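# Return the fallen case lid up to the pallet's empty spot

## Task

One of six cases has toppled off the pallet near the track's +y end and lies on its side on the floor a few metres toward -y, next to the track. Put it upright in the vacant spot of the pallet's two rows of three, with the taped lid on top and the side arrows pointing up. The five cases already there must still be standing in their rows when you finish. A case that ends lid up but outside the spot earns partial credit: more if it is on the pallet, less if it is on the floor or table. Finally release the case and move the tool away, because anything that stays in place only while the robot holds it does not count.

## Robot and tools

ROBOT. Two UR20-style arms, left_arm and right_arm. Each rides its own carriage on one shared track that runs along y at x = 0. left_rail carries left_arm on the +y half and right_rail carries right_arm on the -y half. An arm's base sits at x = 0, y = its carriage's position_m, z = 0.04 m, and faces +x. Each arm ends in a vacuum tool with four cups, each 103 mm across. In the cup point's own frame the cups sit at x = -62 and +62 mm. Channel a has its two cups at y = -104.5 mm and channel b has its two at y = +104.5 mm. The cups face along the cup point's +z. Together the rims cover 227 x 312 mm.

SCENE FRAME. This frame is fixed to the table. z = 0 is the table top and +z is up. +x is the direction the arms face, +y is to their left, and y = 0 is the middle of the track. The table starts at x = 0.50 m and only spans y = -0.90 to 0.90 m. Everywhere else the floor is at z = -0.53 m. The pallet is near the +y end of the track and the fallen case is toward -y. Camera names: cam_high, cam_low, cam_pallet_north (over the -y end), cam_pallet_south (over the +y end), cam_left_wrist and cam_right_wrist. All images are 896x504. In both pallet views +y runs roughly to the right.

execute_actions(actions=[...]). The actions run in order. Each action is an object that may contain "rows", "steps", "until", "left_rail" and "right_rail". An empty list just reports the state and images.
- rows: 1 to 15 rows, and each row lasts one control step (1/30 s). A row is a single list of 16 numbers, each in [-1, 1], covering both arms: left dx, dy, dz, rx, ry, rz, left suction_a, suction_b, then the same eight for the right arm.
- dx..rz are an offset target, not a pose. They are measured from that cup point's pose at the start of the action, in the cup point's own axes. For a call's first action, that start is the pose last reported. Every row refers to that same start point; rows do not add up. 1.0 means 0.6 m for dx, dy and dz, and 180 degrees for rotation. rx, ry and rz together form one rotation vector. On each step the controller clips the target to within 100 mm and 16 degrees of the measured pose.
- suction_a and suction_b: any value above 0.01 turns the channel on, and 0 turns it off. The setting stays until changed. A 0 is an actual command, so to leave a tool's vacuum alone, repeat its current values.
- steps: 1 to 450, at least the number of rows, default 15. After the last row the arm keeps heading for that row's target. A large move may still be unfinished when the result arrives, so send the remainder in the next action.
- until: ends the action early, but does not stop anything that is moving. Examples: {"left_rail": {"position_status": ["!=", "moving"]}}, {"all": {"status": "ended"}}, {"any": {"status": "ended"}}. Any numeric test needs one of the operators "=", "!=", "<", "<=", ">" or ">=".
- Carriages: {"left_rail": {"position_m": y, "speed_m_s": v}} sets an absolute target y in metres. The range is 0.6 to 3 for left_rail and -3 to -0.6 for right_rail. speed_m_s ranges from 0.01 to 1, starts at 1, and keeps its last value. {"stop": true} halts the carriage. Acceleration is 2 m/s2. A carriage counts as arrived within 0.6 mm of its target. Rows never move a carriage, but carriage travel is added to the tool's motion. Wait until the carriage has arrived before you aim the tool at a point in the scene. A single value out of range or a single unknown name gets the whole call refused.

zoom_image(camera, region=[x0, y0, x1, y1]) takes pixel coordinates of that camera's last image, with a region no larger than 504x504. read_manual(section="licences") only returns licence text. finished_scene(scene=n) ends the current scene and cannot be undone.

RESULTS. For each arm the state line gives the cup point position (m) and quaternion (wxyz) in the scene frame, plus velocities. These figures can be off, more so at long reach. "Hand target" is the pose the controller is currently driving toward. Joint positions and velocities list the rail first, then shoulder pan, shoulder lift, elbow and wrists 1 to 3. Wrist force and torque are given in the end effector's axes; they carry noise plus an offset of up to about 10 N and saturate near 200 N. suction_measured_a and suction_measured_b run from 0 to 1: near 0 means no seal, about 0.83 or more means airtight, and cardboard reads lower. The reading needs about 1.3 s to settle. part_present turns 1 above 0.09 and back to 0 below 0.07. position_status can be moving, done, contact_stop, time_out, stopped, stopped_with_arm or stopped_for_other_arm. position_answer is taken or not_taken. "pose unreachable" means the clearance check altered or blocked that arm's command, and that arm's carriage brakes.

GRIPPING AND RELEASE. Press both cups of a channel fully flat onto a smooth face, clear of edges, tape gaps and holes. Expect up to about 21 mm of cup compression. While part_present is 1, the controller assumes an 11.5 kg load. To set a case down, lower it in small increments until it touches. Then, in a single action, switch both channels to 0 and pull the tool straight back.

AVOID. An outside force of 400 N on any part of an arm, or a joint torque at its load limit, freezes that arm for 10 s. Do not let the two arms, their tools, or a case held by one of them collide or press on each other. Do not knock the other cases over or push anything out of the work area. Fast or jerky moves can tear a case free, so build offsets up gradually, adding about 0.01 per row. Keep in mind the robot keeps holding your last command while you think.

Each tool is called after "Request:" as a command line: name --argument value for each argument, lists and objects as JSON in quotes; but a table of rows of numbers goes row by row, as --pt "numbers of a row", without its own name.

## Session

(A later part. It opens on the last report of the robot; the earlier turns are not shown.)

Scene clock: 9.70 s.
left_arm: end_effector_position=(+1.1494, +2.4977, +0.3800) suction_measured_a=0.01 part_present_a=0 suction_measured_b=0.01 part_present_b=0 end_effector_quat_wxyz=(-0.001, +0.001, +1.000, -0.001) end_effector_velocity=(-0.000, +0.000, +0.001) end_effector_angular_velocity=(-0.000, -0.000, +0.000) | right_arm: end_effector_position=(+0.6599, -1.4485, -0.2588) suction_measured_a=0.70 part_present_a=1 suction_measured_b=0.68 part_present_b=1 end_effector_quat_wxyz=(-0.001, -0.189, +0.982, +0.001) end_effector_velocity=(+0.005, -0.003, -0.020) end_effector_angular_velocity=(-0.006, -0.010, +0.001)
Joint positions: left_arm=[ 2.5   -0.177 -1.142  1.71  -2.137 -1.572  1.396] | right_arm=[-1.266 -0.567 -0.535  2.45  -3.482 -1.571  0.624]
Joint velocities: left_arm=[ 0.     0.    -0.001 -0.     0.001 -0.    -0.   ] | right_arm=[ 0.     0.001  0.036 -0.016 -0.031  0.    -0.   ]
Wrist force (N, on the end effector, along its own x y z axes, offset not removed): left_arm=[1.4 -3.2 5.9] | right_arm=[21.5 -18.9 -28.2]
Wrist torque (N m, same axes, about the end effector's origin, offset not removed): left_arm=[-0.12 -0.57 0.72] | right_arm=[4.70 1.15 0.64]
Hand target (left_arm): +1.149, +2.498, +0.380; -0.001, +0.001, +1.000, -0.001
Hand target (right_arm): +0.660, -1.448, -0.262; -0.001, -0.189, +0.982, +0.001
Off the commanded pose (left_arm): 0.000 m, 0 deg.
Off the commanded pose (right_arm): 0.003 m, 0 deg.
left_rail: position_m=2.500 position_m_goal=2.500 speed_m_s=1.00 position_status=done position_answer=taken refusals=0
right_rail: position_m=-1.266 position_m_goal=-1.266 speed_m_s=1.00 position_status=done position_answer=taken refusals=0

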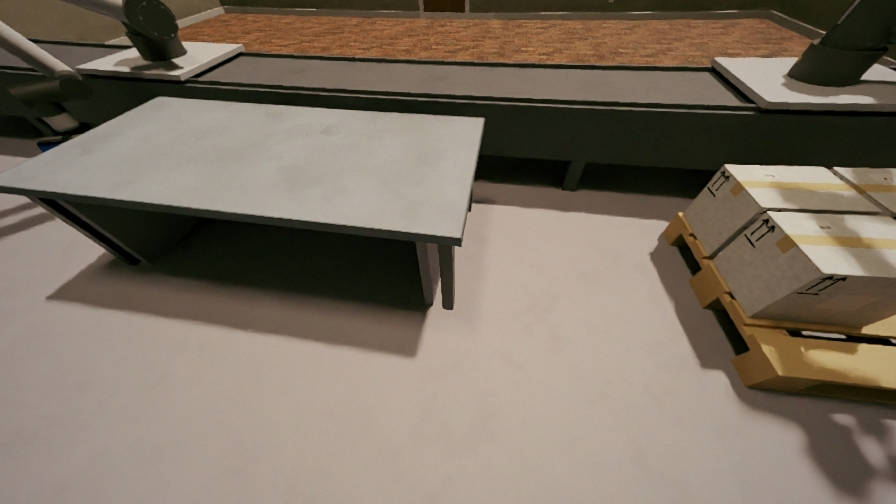

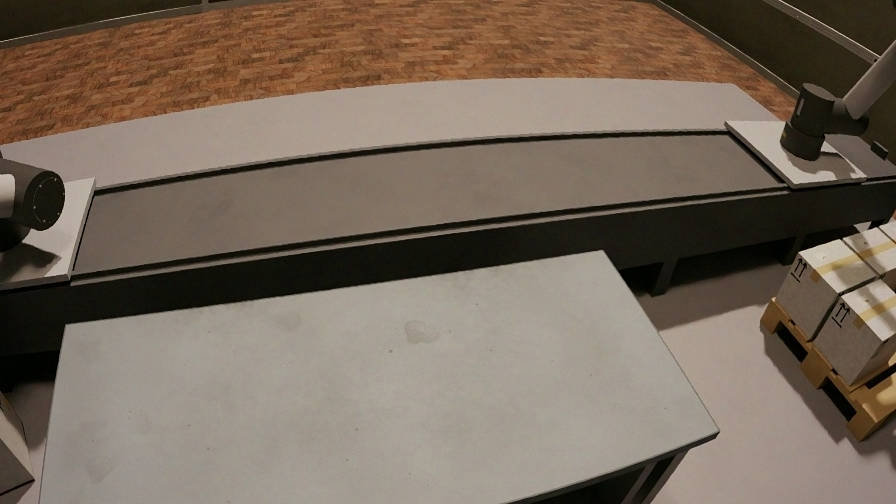

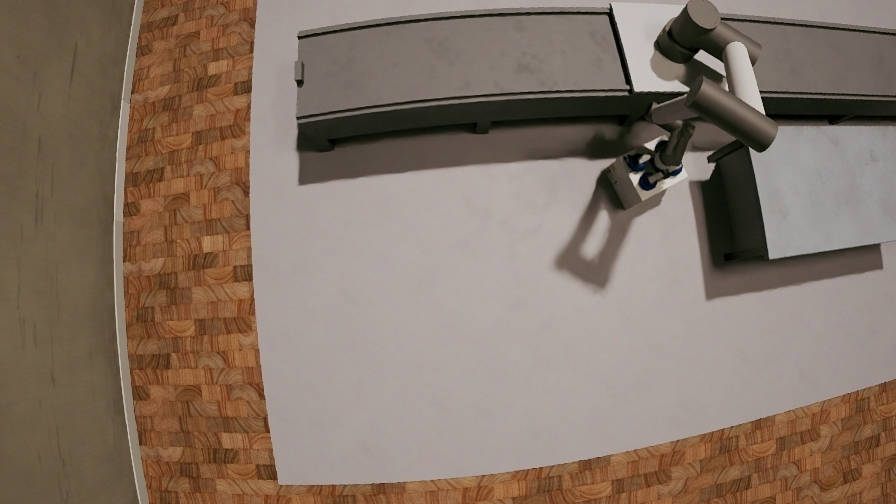

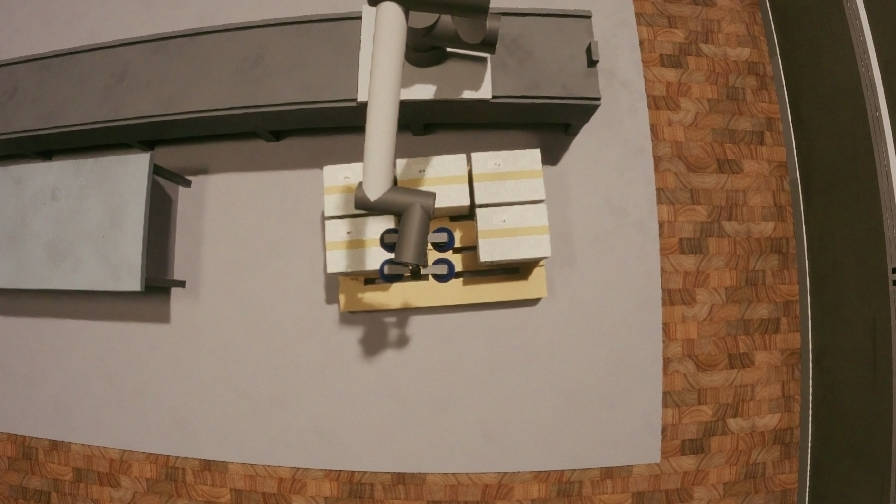

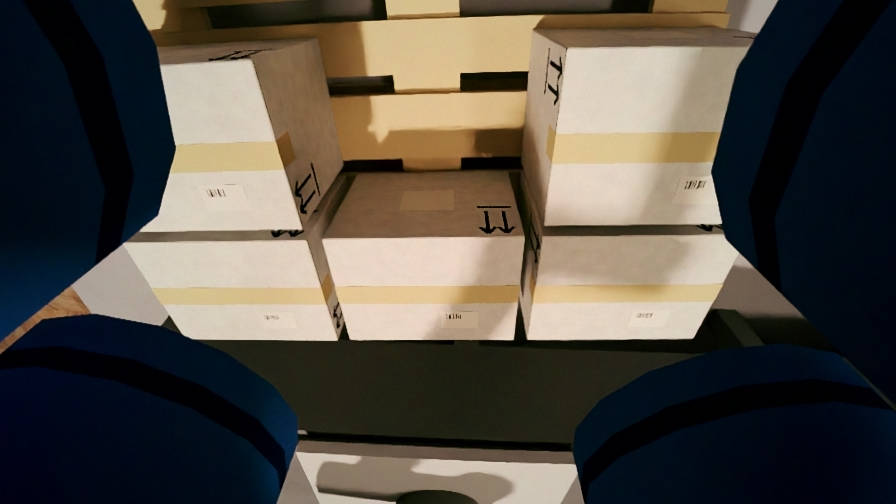

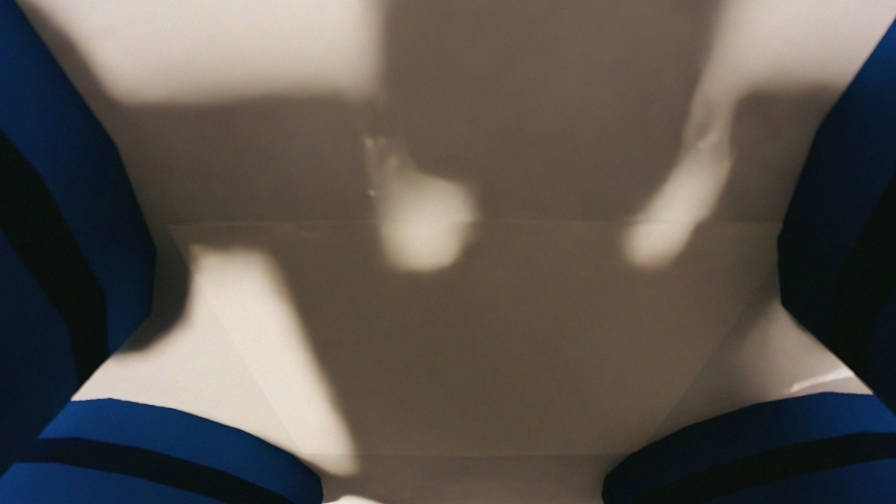

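Request:
execute_actions --actions '[{"rows":[[0.005,0.002,0.01,0,0,0,0,0,0,0,-0.005,0,0,0,1,1],[0.012,0.005,0.025,0,0,-0.002,0,0,0,0,-0.015,0,0,0,1,1],[0.025,0.011,0.05,0,0,-0.004,0,0,-0.002,0,-0.03,0,0,0,1,1],[0.04,0.018,0.08,0,0,-0.006,0,0,-0.006,-0.001,-0.05,0,0,0,1,1],[0.057,0.026,0.115,0,0,-0.008,0,0,-0.014,-0.002,-0.075,0,0,0,1,1],[0.075,0.033,0.15,0,0,-0.01,0,0,-0.025,-0.004,-0.1,0,0,0,1,1],[0.092,0.041,0.185,0,0,-0.012,0,0,-0.04,-0.007,-0.13,0,0,0,1,1],[0.11,0.049,0.22,0,0,-0.014,0,0,-0.055,-0.01,-0.16,0,0.005,0,1,1],[0.127,0.057,0.255,0,0,-0.016,0,0,-0.07,-0.013,-0.19,0,0.015,0,1,1],[0.144,0.065,0.29,0,0,-0.018,0,0,-0.087,-0.016,-0.22,0,0.03,0,1,1],[0.162,0.072,0.325,0,0,-0.02,0,0,-0.104,-0.019,-0.25,0,0.047,0,1,1],[0.179,0.08,0.36,0,0,-0.022,0,0,-0.121,-0.022,-0.28,0,0.066,0,1,1],[0.196,0.088,0.395,0,0,-0.023,0,0,-0.138,-0.025,-0.31,0,0.087,0,1,1],[0.214,0.096,0.43,0,0,-0.024,0,0,-0.155,-0.028,-0.34,0,0.11,0,1,1],[0.232,0.104,0.467,0,0,-0.025,0,0,-0.418,-0.077,-0.833,0,0.5,0,1,1]],"steps":45}]'

Scene clock: 14.90 s.
left_arm: end_effector_position=(+1.0102, +2.5603, +0.1001) suction_measured_a=0.01 part_present_a=0 suction_measured_b=0.01 part_present_b=0 end_effector_quat_wxyz=(-0.001, -0.038, +0.999, -0.001) end_effector_velocity=(-0.000, +0.000, -0.001) end_effector_angular_velocity=(-0.000, -0.000, +0.000) | right_arm: end_effector_position=(+0.9136, -1.4003, +0.2387) suction_measured_a=0.94 part_present_a=1 suction_measured_b=0.94 part_present_b=1 end_effector_quat_wxyz=(-0.440, -0.205, +0.859, -0.161) end_effector_velocity=(+0.024, +0.002, +0.025) end_effector_angular_velocity=(-0.300, +0.987, -0.161)
Joint positions: left_arm=[ 2.5   -0.14  -1.018  2.04  -2.591 -1.572  1.355] | right_arm=[-1.266 -0.183 -1.022  1.769 -1.504 -2.184  1.189]
Joint velocities: left_arm=[ 0.     0.     0.001  0.001 -0.002  0.     0.   ] | right_arm=[ 0.     0.051  0.366 -0.539  1.434 -0.172  0.6  ]
Wrist force (N, on the end effector, along its own x y z axes, offset not removed): left_arm=[3.2 -1.0 6.0] | right_arm=[30.6 -4.9 -19.9]
Wrist torque (N m, same axes, about the end effector's origin, offset not removed): left_arm=[0.25 -0.87 0.75] | right_arm=[2.48 2.69 1.95]
Hand target (left_arm): +1.010, +2.560, +0.100; -0.001, -0.038, +0.999, -0.001
Hand target (right_arm): +0.913, -1.400, +0.247; -0.521, -0.198, +0.815, -0.158
Off the commanded pose (left_arm): 0.000 m, 0 deg.
Off the commanded pose (right_arm): 0.003 m, 36 deg; orientation clipped at the last step of the last action.
left_rail: position_m=2.500 position_m_goal=2.500 speed_m_s=1.00 position_status=done position_answer=taken refusals=0
right_rail: position_m=-1.266 position_m_goal=-1.266 speed_m_s=1.00 position_status=done position_answer=taken refusals=0

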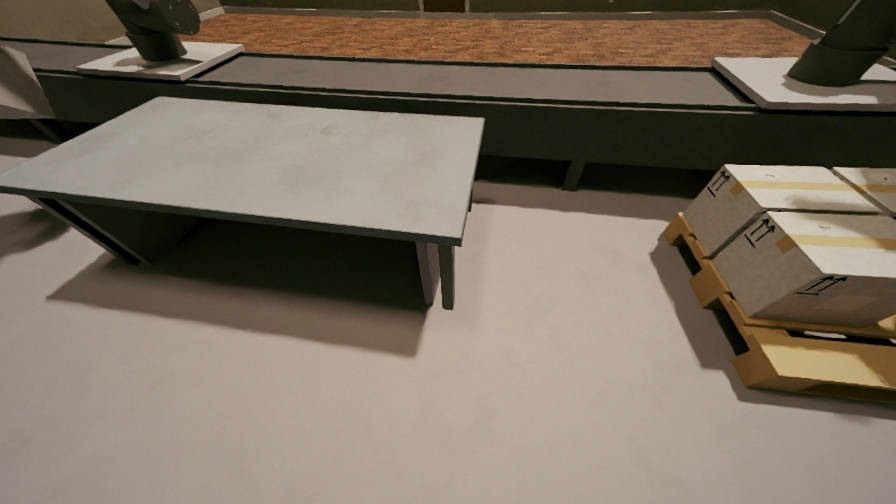

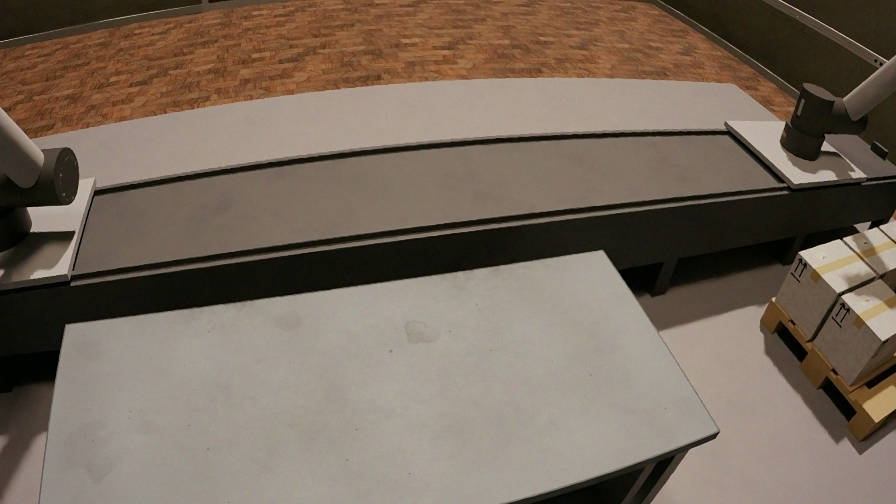

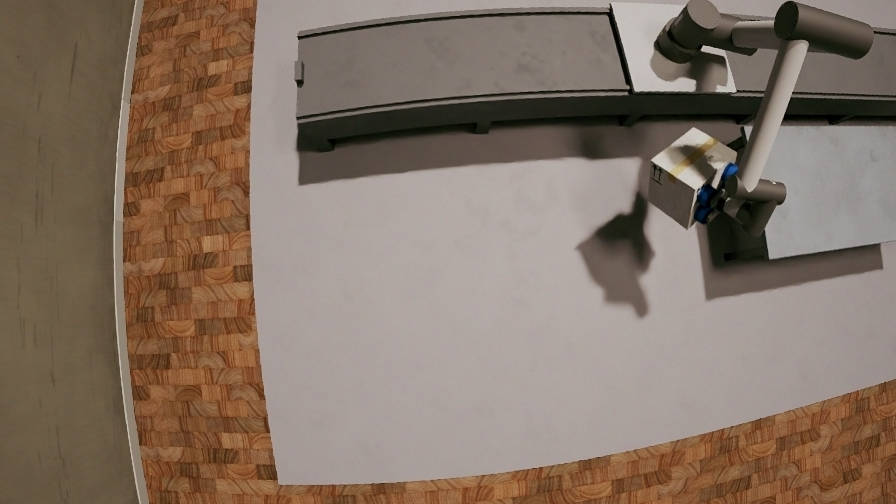

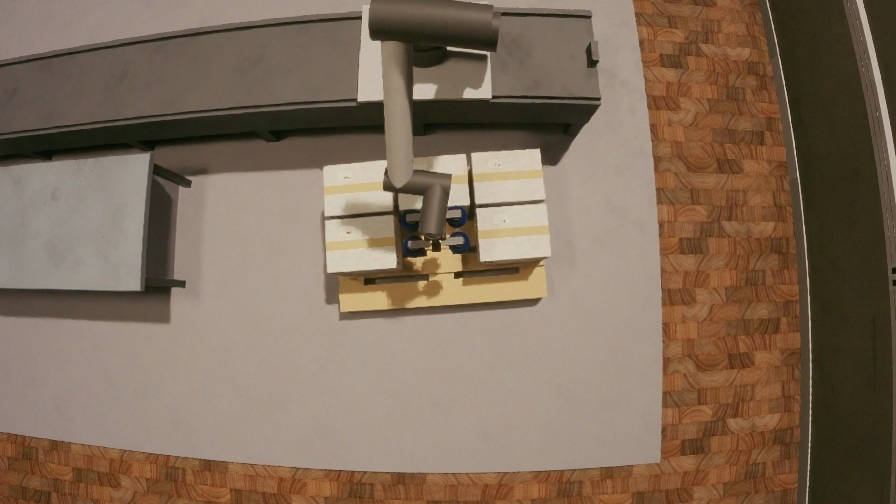

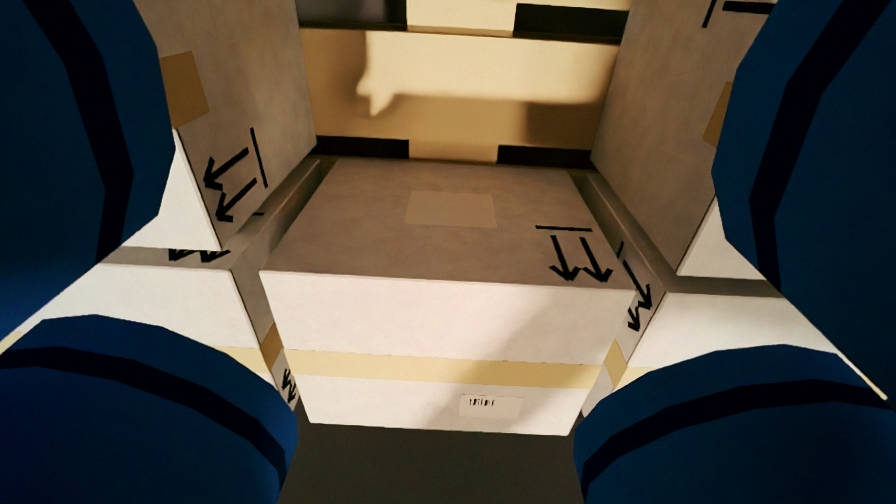

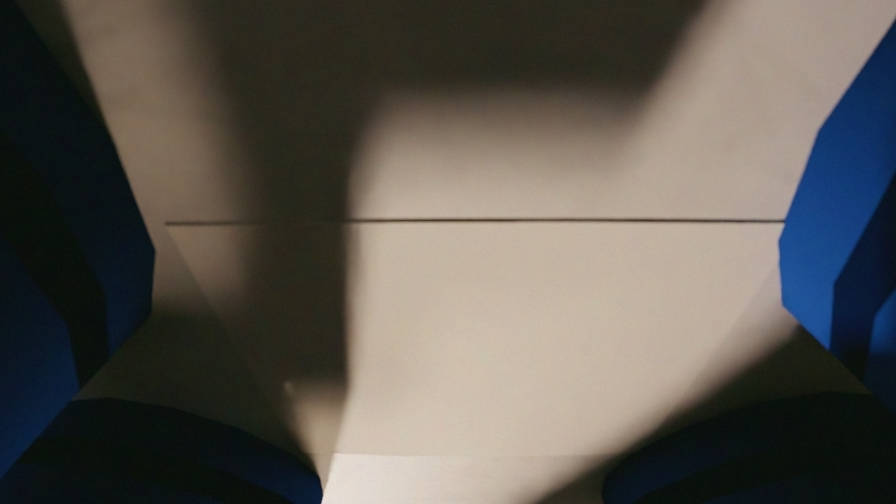

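Request:
execute_actions --actions '[{"left_rail":{"position_m":1.7},"rows":[[0.003,-0.01,-0.01,0,0,-0.002,0,0,0.01,0.005,-0.01,-0.018,0.065,-0.005,1,1],[0.007,-0.025,-0.025,0,0,-0.005,0,0,0.01,0.012,-0.016,-0.021,0.078,-0.006,1,1],[0.012,-0.045,-0.04,0,0,-0.01,0,0,0.01,0.022,-0.024,-0.025,0.093,-0.008,1,1],[0.018,-0.07,-0.06,0,0,-0.016,0,0,0.008,0.035,-0.034,-0.03,0.11,-0.009,1,1],[0.026,-0.1,-0.08,0,0,-0.022,0,0,0.005,0.05,-0.046,-0.035,0.128,-0.011,1,1],[0.034,-0.13,-0.1,0,0,-0.028,0,0,0.002,0.07,-0.06,-0.04,0.146,-0.012,1,1],[0.042,-0.16,-0.125,0,0,-0.034,0,0,-0.002,0.09,-0.073,-0.044,0.162,-0.014,1,1],[0.05,-0.19,-0.15,0,0,-0.04,0,0,-0.007,0.115,-0.089,-0.048,0.176,-0.015,1,1],[0.058,-0.22,-0.17,0,0,-0.047,0,0,-0.015,0.14,-0.104,-0.05,0.186,-0.016,1,1],[0.066,-0.25,-0.19,0,0,-0.054,0,0,-0.023,0.165,-0.12,-0.0522,0.1922,-0.0164,1,1],[0.074,-0.28,-0.21,0,0,-0.061,0,0,-0.03,0.19,-0.135,-0.0522,0.1922,-0.0164,1,1],[0.082,-0.31,-0.23,0,0,-0.068,0,0,-0.038,0.215,-0.151,-0.0522,0.1922,-0.0164,1,1],[0.09,-0.34,-0.25,0,0,-0.075,0,0,-0.046,0.24,-0.166,-0.0522,0.1922,-0.0164,1,1],[0.098,-0.37,-0.27,0,0,-0.085,0,0,-0.053,0.265,-0.182,-0.0522,0.1922,-0.0164,1,1],[0.237,-0.901,-0.667,0,0,-0.0967,0,0,-0.174,0.664,-0.429,-0.0522,0.1922,-0.0164,1,1]],"steps":36}]'

Scene clock: 17.77 s.
left_arm: end_effector_position=(+0.9359, +1.3681, +0.4002) suction_measured_a=0.01 part_present_a=0 suction_measured_b=0.01 part_present_b=0 end_effector_quat_wxyz=(+0.001, -0.186, +0.982, -0.003) end_effector_velocity=(-0.079, -0.652, +0.288) end_effector_angular_velocity=(-0.001, +0.001, +0.006) | right_arm: end_effector_position=(+0.9411, -0.9490, +0.2592) suction_measured_a=0.94 part_present_a=1 suction_measured_b=0.94 part_present_b=1 end_effector_quat_wxyz=(+0.693, +0.135, -0.695, +0.134) end_effector_velocity=(+0.039, +0.246, -0.002) end_effector_angular_velocity=(-0.002, +0.006, -0.004)
Joint positions: left_arm=[ 1.716 -0.558 -1.309  1.926 -2.194 -1.574  0.638] | right_arm=[-1.266  0.181 -0.695  1.292 -0.6   -1.773  1.57 ]
Joint velocities: left_arm=[-0.26  -0.383 -0.142 -0.29   0.431  0.002 -0.388] | right_arm=[ 0.     0.184  0.124 -0.253  0.136  0.188  0.002]
Wrist force (N, on the end effector, along its own x y z axes, offset not removed): left_arm=[4.9 -6.2 6.8] | right_arm=[32.6 20.5 -8.9]
Wrist torque (N m, same axes, about the end effector's origin, offset not removed): left_arm=[-0.34 -1.01 0.57] | right_arm=[0.22 3.18 2.35]
Hand target (left_arm): +0.921, +1.295, +0.447; +0.001, -0.187, +0.982, -0.003
Hand target (right_arm): +0.947, -0.917, +0.259; +0.694, +0.134, -0.695, +0.134
Off the commanded pose (left_arm): 0.175 m, 0 deg; position clipped at the last step of the last action.
Off the commanded pose (right_arm): 0.034 m, 0 deg.
left_rail: position_m=1.716 position_m_goal=1.700 speed_m_s=1.00 position_status=moving position_answer=taken refusals=0
right_rail: position_m=-1.266 position_m_goal=-1.266 speed_m_s=1.00 position_status=done position_answer=taken refusals=0

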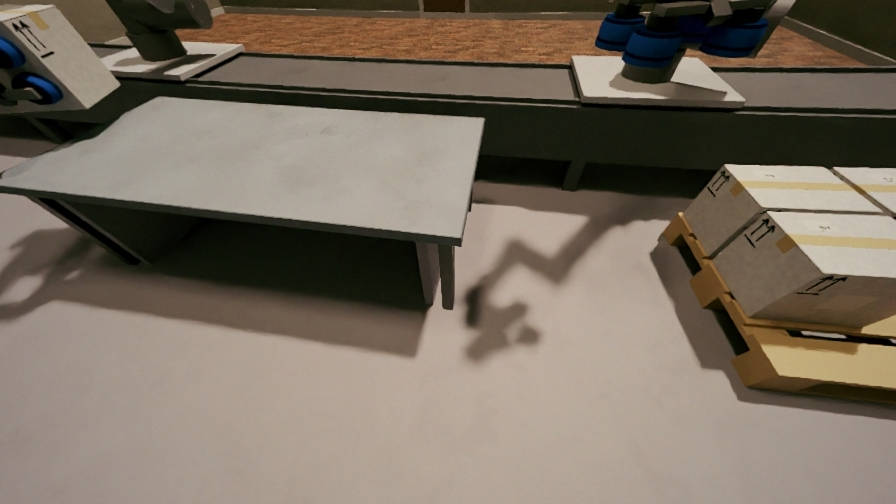

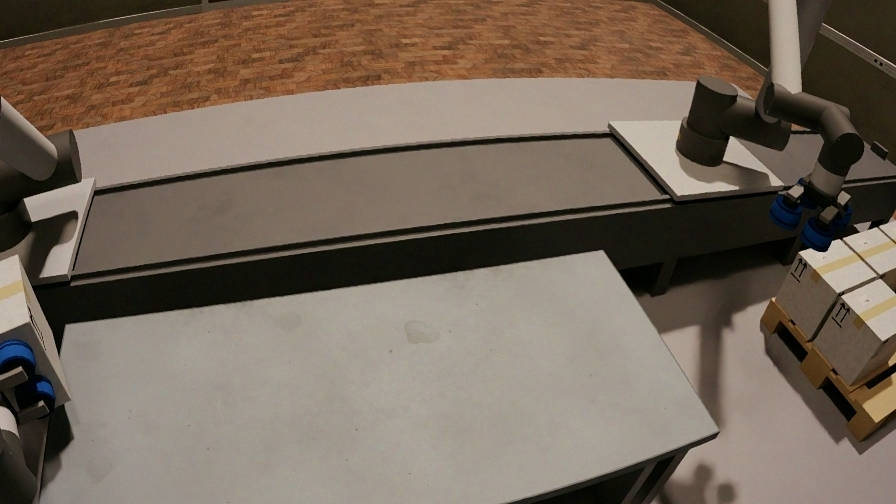

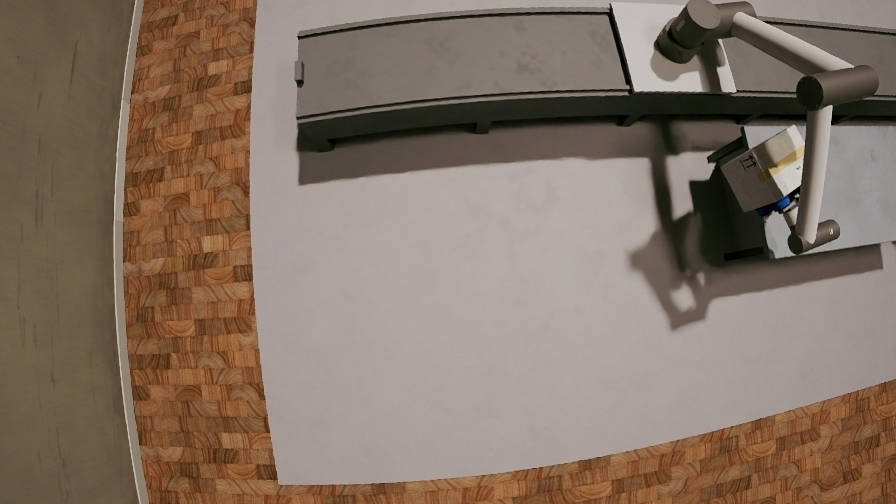

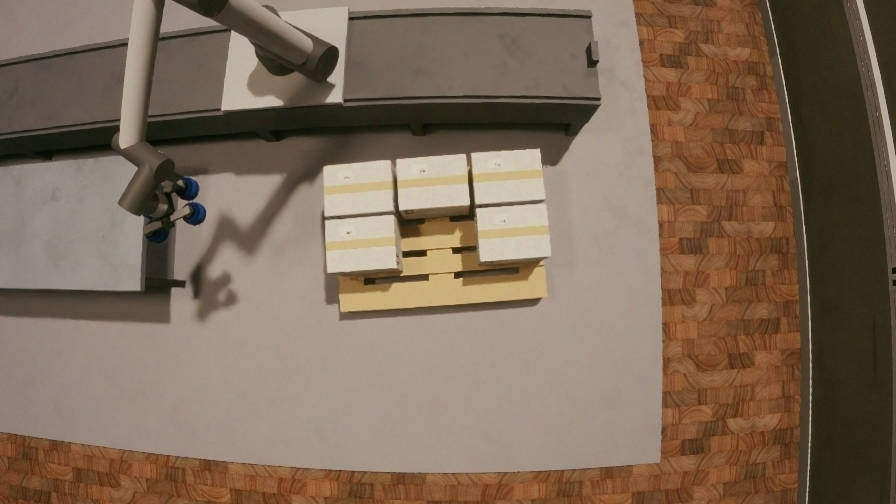

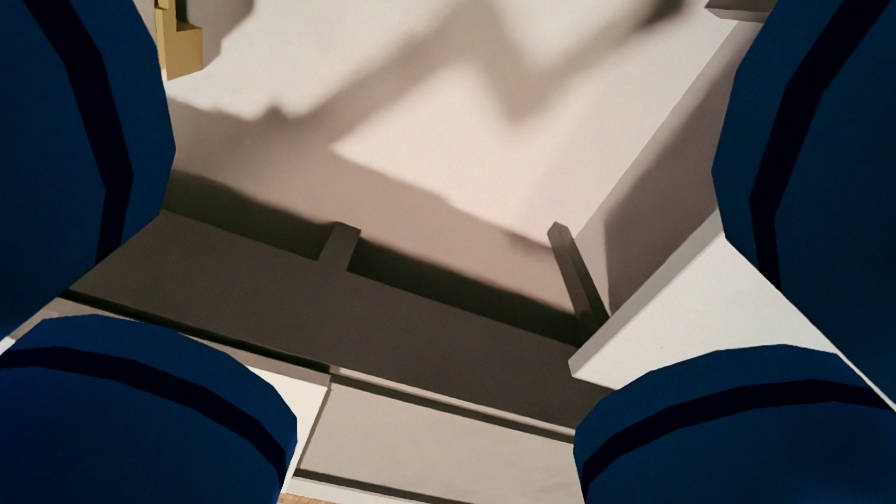

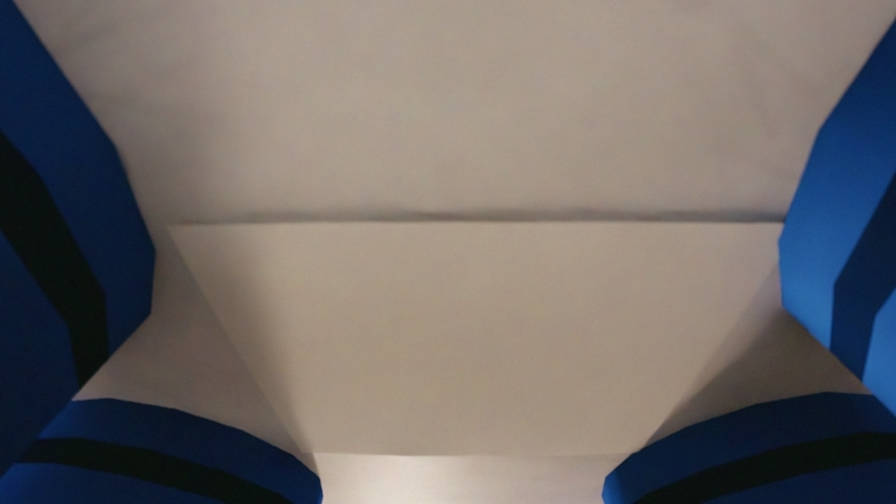

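Request:
execute_actions --actions '[{"right_rail":{"position_m":-0.6},"steps":1},{"rows":[[0.01,-0.016,-0.002,0,0,0,0,0,-0.004,0,0,0,0,0,1,1],[0.02,-0.033,-0.004,0,0,0,0,0,-0.01,0,0,0,0,0,1,1],[0.033,-0.054,-0.007,0,0,0,0,0,-0.018,0,0,0,0,0,1,1],[0.048,-0.078,-0.01,0,0,0,0,0,-0.028,0,0,0,0,0,1,1],[0.064,-0.104,-0.013,0,0,0,0,0,-0.038,0,0,0,0,0,1,1],[0.08,-0.13,-0.016,0,0,0,0,0,-0.048,0,0,0,0,0,1,1],[0.096,-0.157,-0.02,0,0,0,0,0,-0.058,0,0,0,0,0,1,1],[0.112,-0.183,-0.023,0,0,0,0,0,-0.068,0,0,0,0,0,1,1],[0.128,-0.209,-0.026,0,0,0,0,0,-0.078,0,0,0,0,0,1,1],[0.144,-0.235,-0.03,0,0,0,0,0,-0.088,0,0,0,0,0,1,1],[0.16,-0.261,-0.033,0,0,0,0,0,-0.097,0,0,0,0,0,1,1],[0.176,-0.287,-0.036,0,0,0,0,0,-0.105,0,0,0,0,0,1,1],[0.192,-0.313,-0.039,0,0,0,0,0,-0.11,0,0,0,0,0,1,1],[0.208,-0.339,-0.043,0,0,0,0,0,-0.113,0,0,0,0,0,1,1],[0.224,-0.365,-0.046,0,0,0,0,0,-0.115,0,0,0,0,0,1,1]],"steps":15}]'

Scene clock: 19.10 s.
left_arm: end_effector_position=(+0.8889, +1.1253, +0.4667) suction_measured_a=0.01 part_present_a=0 suction_measured_b=0.01 part_present_b=0 end_effector_quat_wxyz=(+0.001, -0.186, +0.983, -0.003) end_effector_velocity=(-0.095, -0.478, +0.051) end_effector_angular_velocity=(-0.005, -0.002, -0.007) | right_arm: end_effector_position=(+0.9467, -0.6628, +0.2068) suction_measured_a=0.94 part_present_a=1 suction_measured_b=0.94 part_present_b=1 end_effector_quat_wxyz=(+0.694, +0.134, -0.695, +0.134) end_effector_velocity=(+0.000, +0.992, -0.121) end_effector_angular_velocity=(-0.000, +0.001, -0.000)
Joint positions: left_arm=[ 1.7   -0.764 -1.289  1.791 -2.079 -1.574  0.432] | right_arm=[-1.012  0.204 -0.642  1.267 -0.627 -1.748  1.571]
Joint velocities: left_arm=[ 0.    -0.395  0.16  -0.298  0.133 -0.    -0.388] | right_arm=[ 0.992  0.     0.086  0.017 -0.103  0.    -0.   ]
Wrist force (N, on the end effector, along its own x y z axes, offset not removed): left_arm=[4.3 -2.4 7.2] | right_arm=[27.2 -20.4 6.8]
Wrist torque (N m, same axes, about the end effector's origin, offset not removed): left_arm=[-0.06 -1.07 0.56] | right_arm=[2.15 2.92 2.52]
Hand target (left_arm): +0.872, +1.048, +0.475; +0.001, -0.186, +0.983, -0.004
Hand target (right_arm): +0.947, -0.617, +0.190; +0.694, +0.134, -0.695, +0.134
Off the commanded pose (left_arm): 0.091 m, 0 deg; position clipped at the last step of the last action.
Off the commanded pose (right_arm): 0.017 m, 0 deg.
left_rail: position_m=1.700 position_m_goal=1.700 speed_m_s=1.00 position_status=done position_answer=taken refusals=0
right_rail: position_m=-1.012 position_m_goal=-0.600 speed_m_s=1.00 position_status=moving position_answer=taken refusals=0

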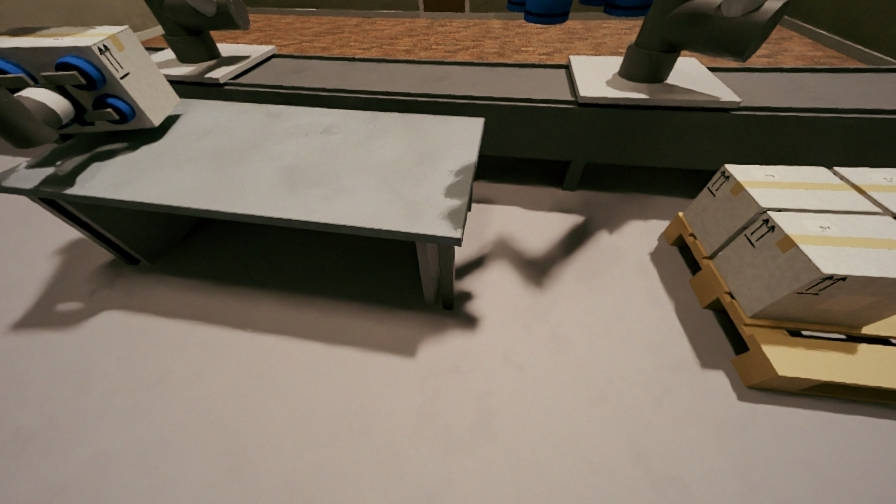

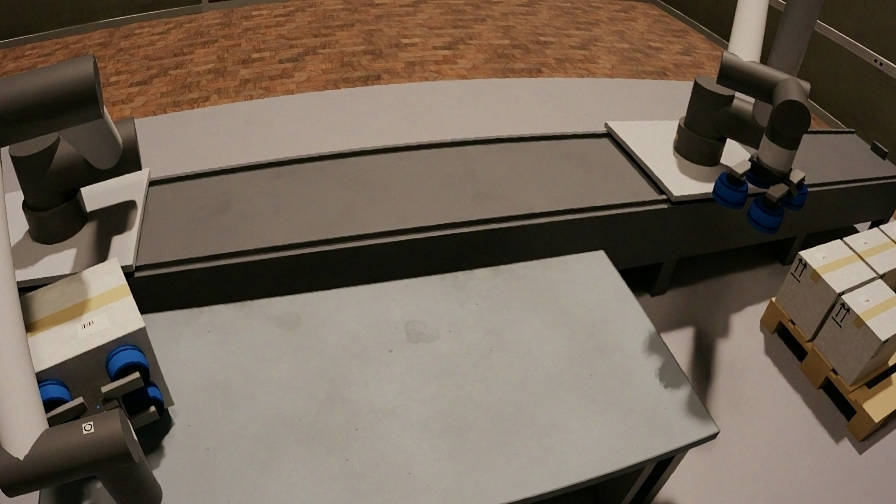

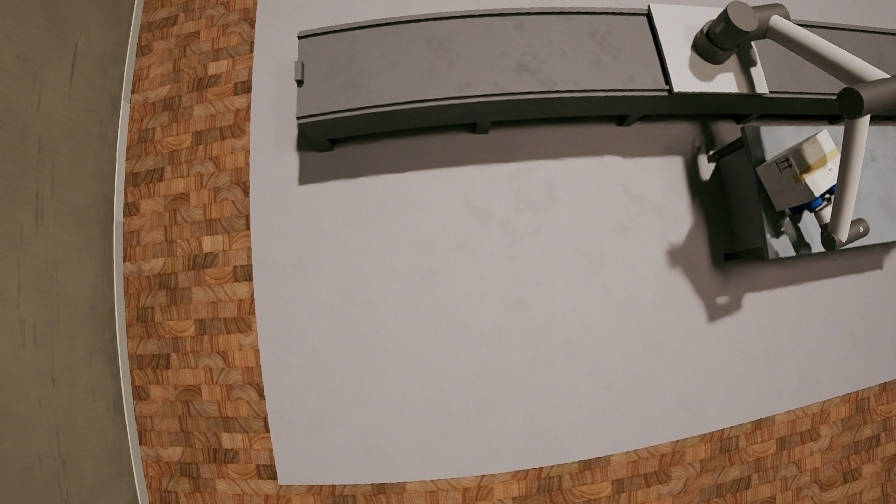

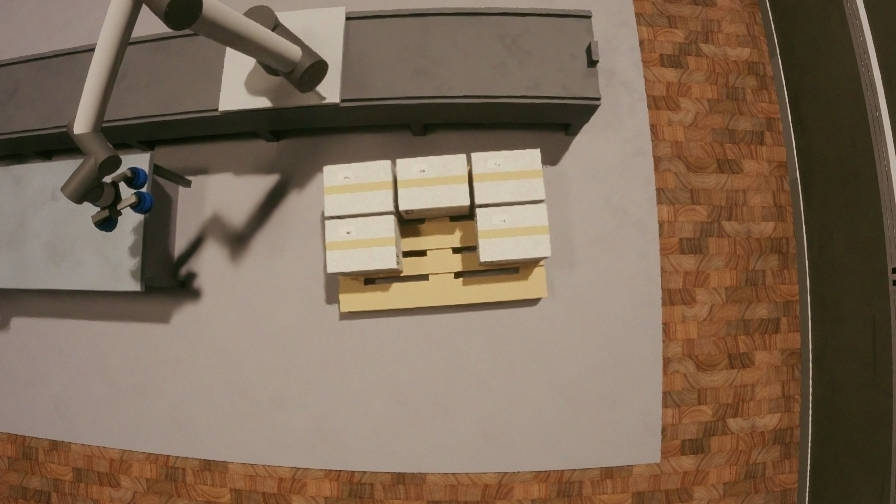

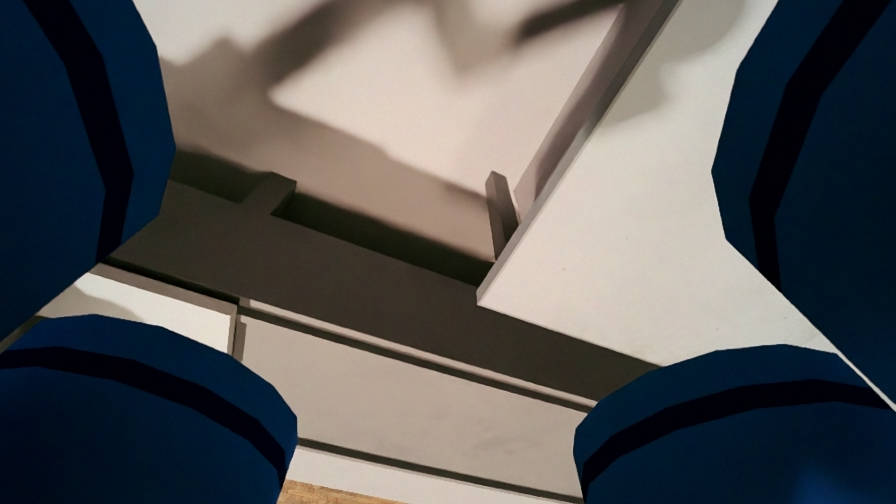

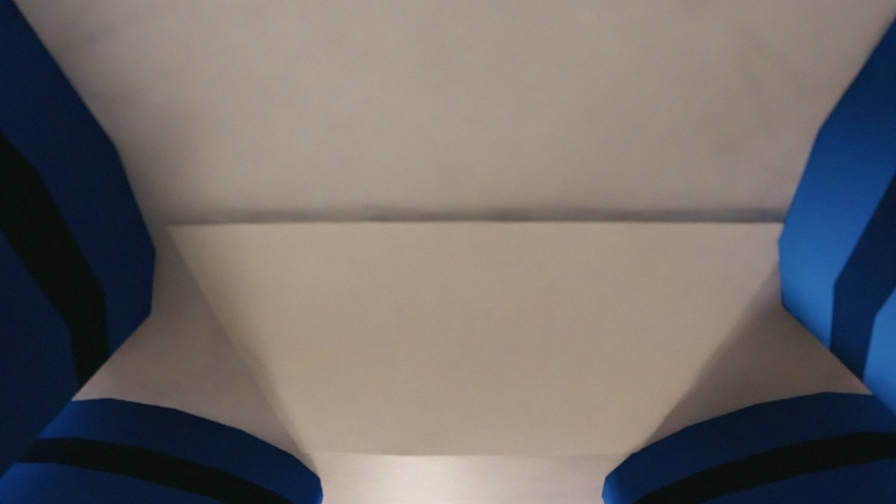

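Request:
execute_actions --actions '[{"steps":30,"until":{"right_rail":{"position_status":["!=","moving"]}}},{"rows":[[0.006,-0.01,-0.001,0,0,0,0,0,-0.003,0,0,0,0,0,1,1],[0.016,-0.028,-0.003,0,0,0,0,0,-0.008,0,0,0,0,0,1,1],[0.03,-0.052,-0.005,0,0,0,0,0,-0.014,0,0,0,0,0,1,1],[0.045,-0.079,-0.008,-0.001,0,0,0,0,-0.02,0,0,0,0,0,1,1],[0.06,-0.105,-0.011,-0.001,0,0,0,0,-0.026,0,0,0,0,0,1,1],[0.075,-0.131,-0.014,-0.001,0,0,0,0,-0.031,0,0,0,0,0,1,1],[0.09,-0.157,-0.017,-0.002,0,0,0,0,-0.035,0,0,0,0,0,1,1],[0.105,-0.184,-0.019,-0.002,0,0,0,0,-0.038,0,0,0,0,0,1,1],[0.12,-0.21,-0.022,-0.002,0,0,0,0,-0.04,0,0,0,0,0,1,1],[0.135,-0.236,-0.025,-0.002,0,0,0,0,-0.042,0,0,0,0,0,1,1],[0.15,-0.262,-0.028,-0.002,0,0,0,0,-0.042,0,0,0,0,0,1,1],[0.165,-0.289,-0.031,-0.002,0,0,0,0,-0.042,0,0,0,0,0,1,1],[0.18,-0.315,-0.033,-0.002,0,0,0,0,-0.042,0,0,0,0,0,1,1],[0.19,-0.333,-0.035,-0.002,0,0,0,0,-0.042,0,0,0,0,0,1,1],[0.2,-0.35,-0.037,-0.002,0,0,0,0,-0.042,0,0,0,0,0,1,1]],"steps":16}]'

Request:
zoom_image --camera "cam_high" --region '[60, 20, 340, 220]'

Scene clock: 20.50 s.
left_arm: end_effector_position=(+0.8406, +0.8728, +0.4925) suction_measured_a=0.01 part_present_a=0 suction_measured_b=0.01 part_present_b=0 end_effector_quat_wxyz=(+0.001, -0.185, +0.983, -0.002) end_effector_velocity=(-0.066, -0.436, +0.045) end_effector_angular_velocity=(-0.004, -0.004, -0.003) | right_arm: end_effector_position=(+0.9468, -0.2510, +0.1669) suction_measured_a=0.94 part_present_a=1 suction_measured_b=0.94 part_present_b=1 end_effector_quat_wxyz=(+0.694, +0.134, -0.695, +0.134) end_effector_velocity=(+0.000, +0.000, -0.015) end_effector_angular_velocity=(-0.000, +0.000, -0.000)
Joint positions: left_arm=[ 1.7   -0.949 -1.174  1.585 -1.987 -1.571  0.25 ] | right_arm=[-0.6    0.204 -0.613  1.272 -0.66  -1.748  1.571]
Joint velocities: left_arm=[ 0.    -0.265  0.257 -0.452  0.19   0.002 -0.262] | right_arm=[-0.     0.     0.011  0.001 -0.012  0.     0.   ]
Wrist force (N, on the end effector, along its own x y z axes, offset not removed): left_arm=[6.6 -4.8 4.9] | right_arm=[30.3 2.6 -3.4]
Wrist torque (N m, same axes, about the end effector's origin, offset not removed): left_arm=[-0.20 -1.25 0.59] | right_arm=[1.40 3.43 2.42]
Hand target (left_arm): +0.832, +0.813, +0.499; +0.001, -0.185, +0.983, -0.002
Hand target (right_arm): +0.947, -0.251, +0.165; +0.694, +0.134, -0.695, +0.134
Off the commanded pose (left_arm): 0.065 m, 0 deg.
Off the commanded pose (right_arm): 0.002 m, 0 deg.
left_rail: position_m=1.700 position_m_goal=1.700 speed_m_s=1.00 position_status=done position_answer=taken refusals=0
right_rail: position_m=-0.600 position_m_goal=-0.600 speed_m_s=1.00 position_status=done position_answer=taken refusals=0

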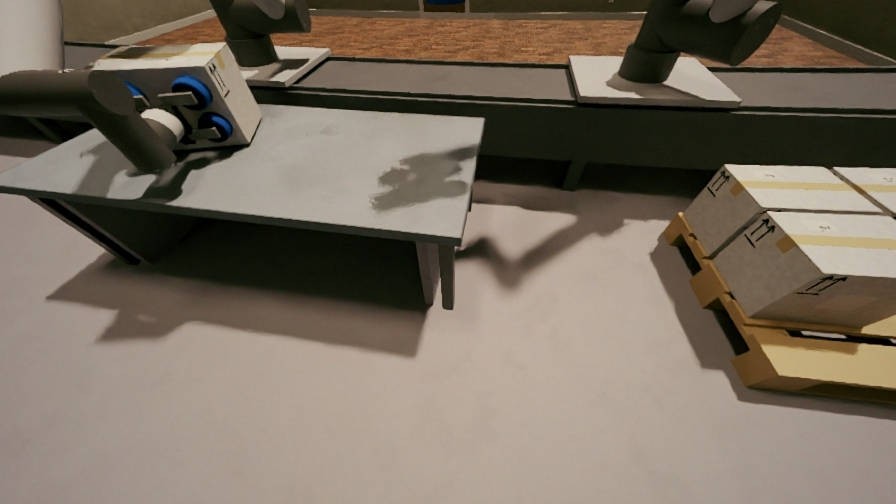

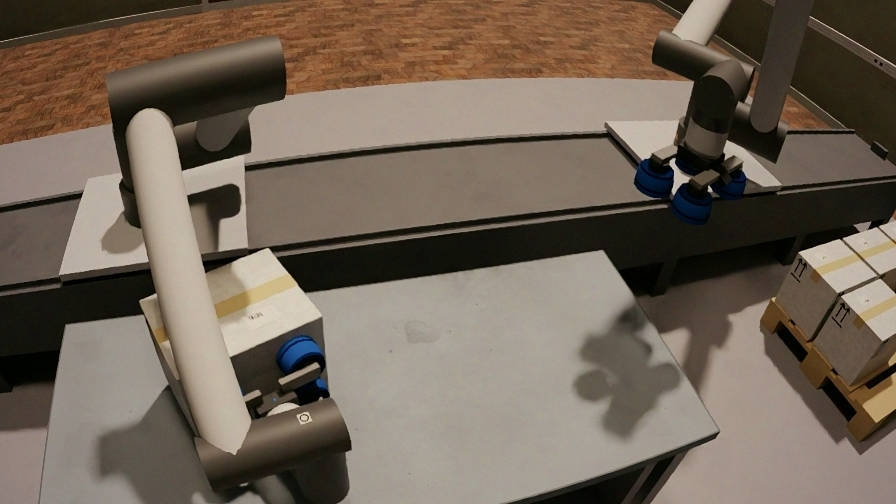

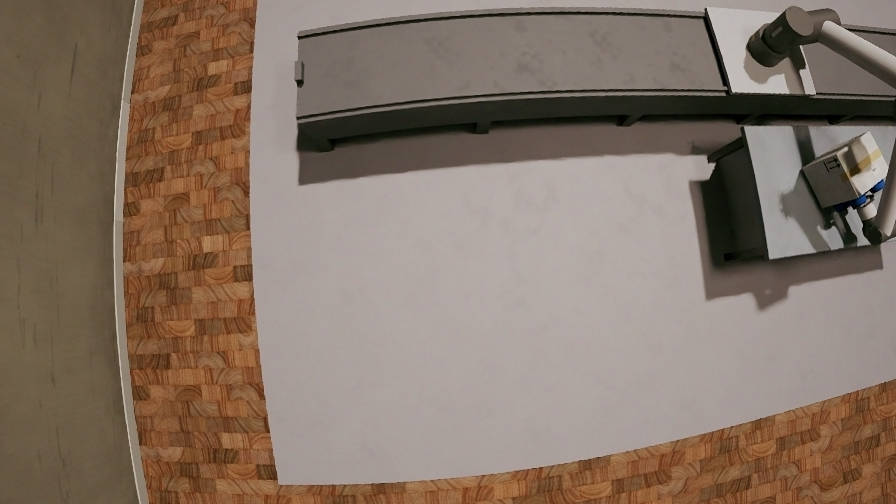

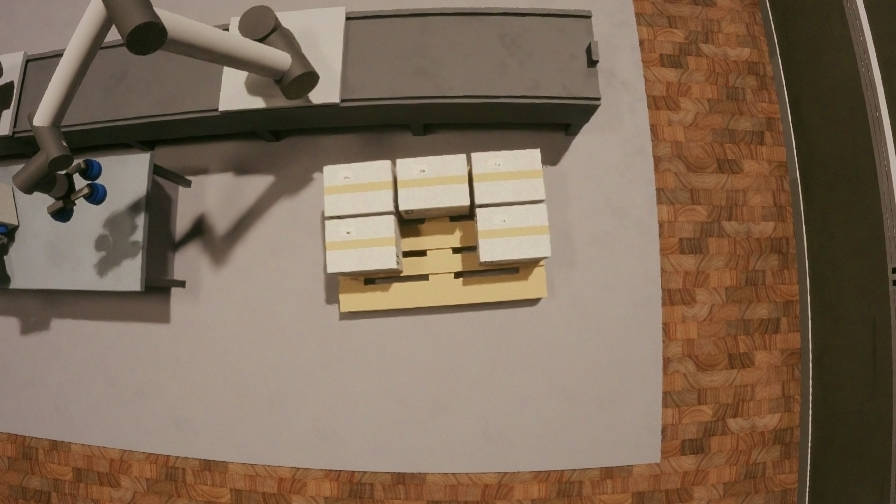

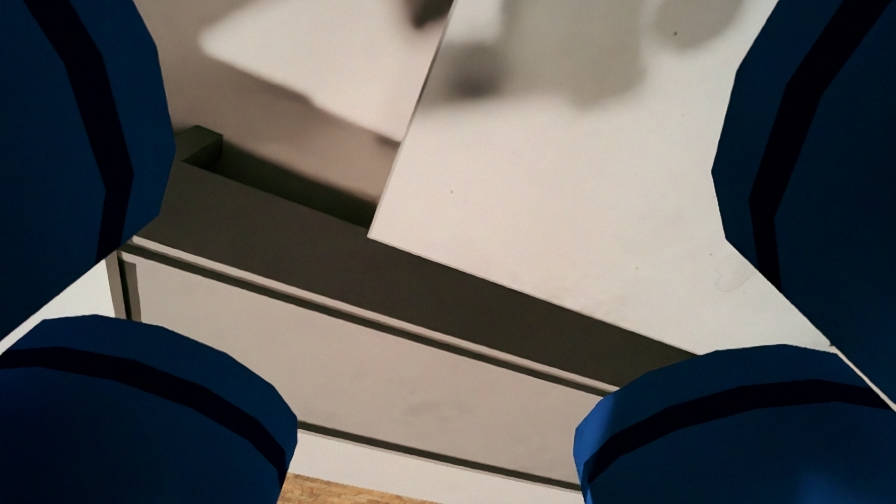

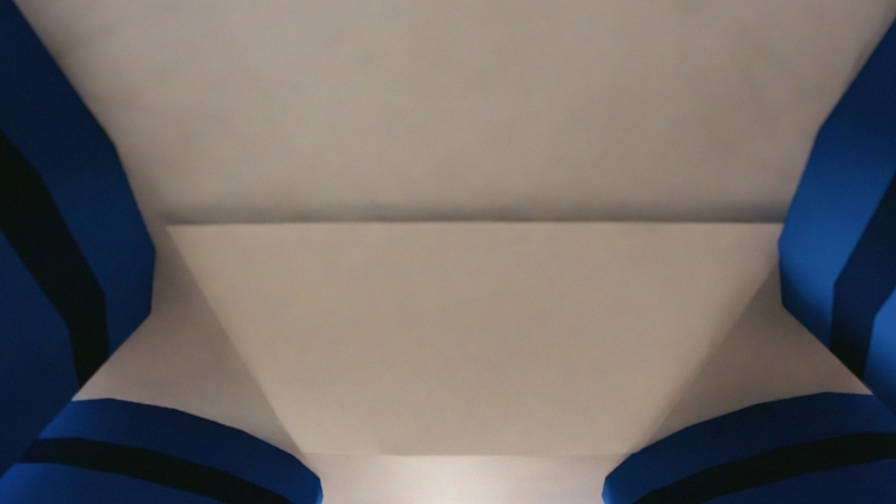

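Region (60, 20, 340, 220) of cam_high's 896x504 image, scaled by 1.800, with more detail than that image has; it fills the top 360 rows of this view, and the rest is white.

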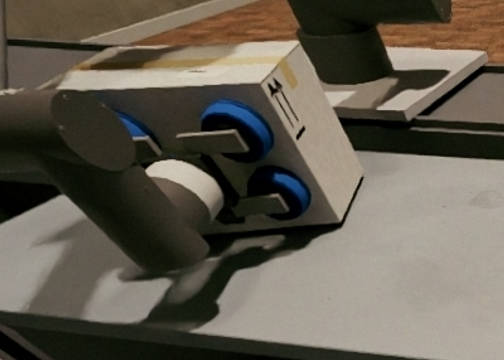

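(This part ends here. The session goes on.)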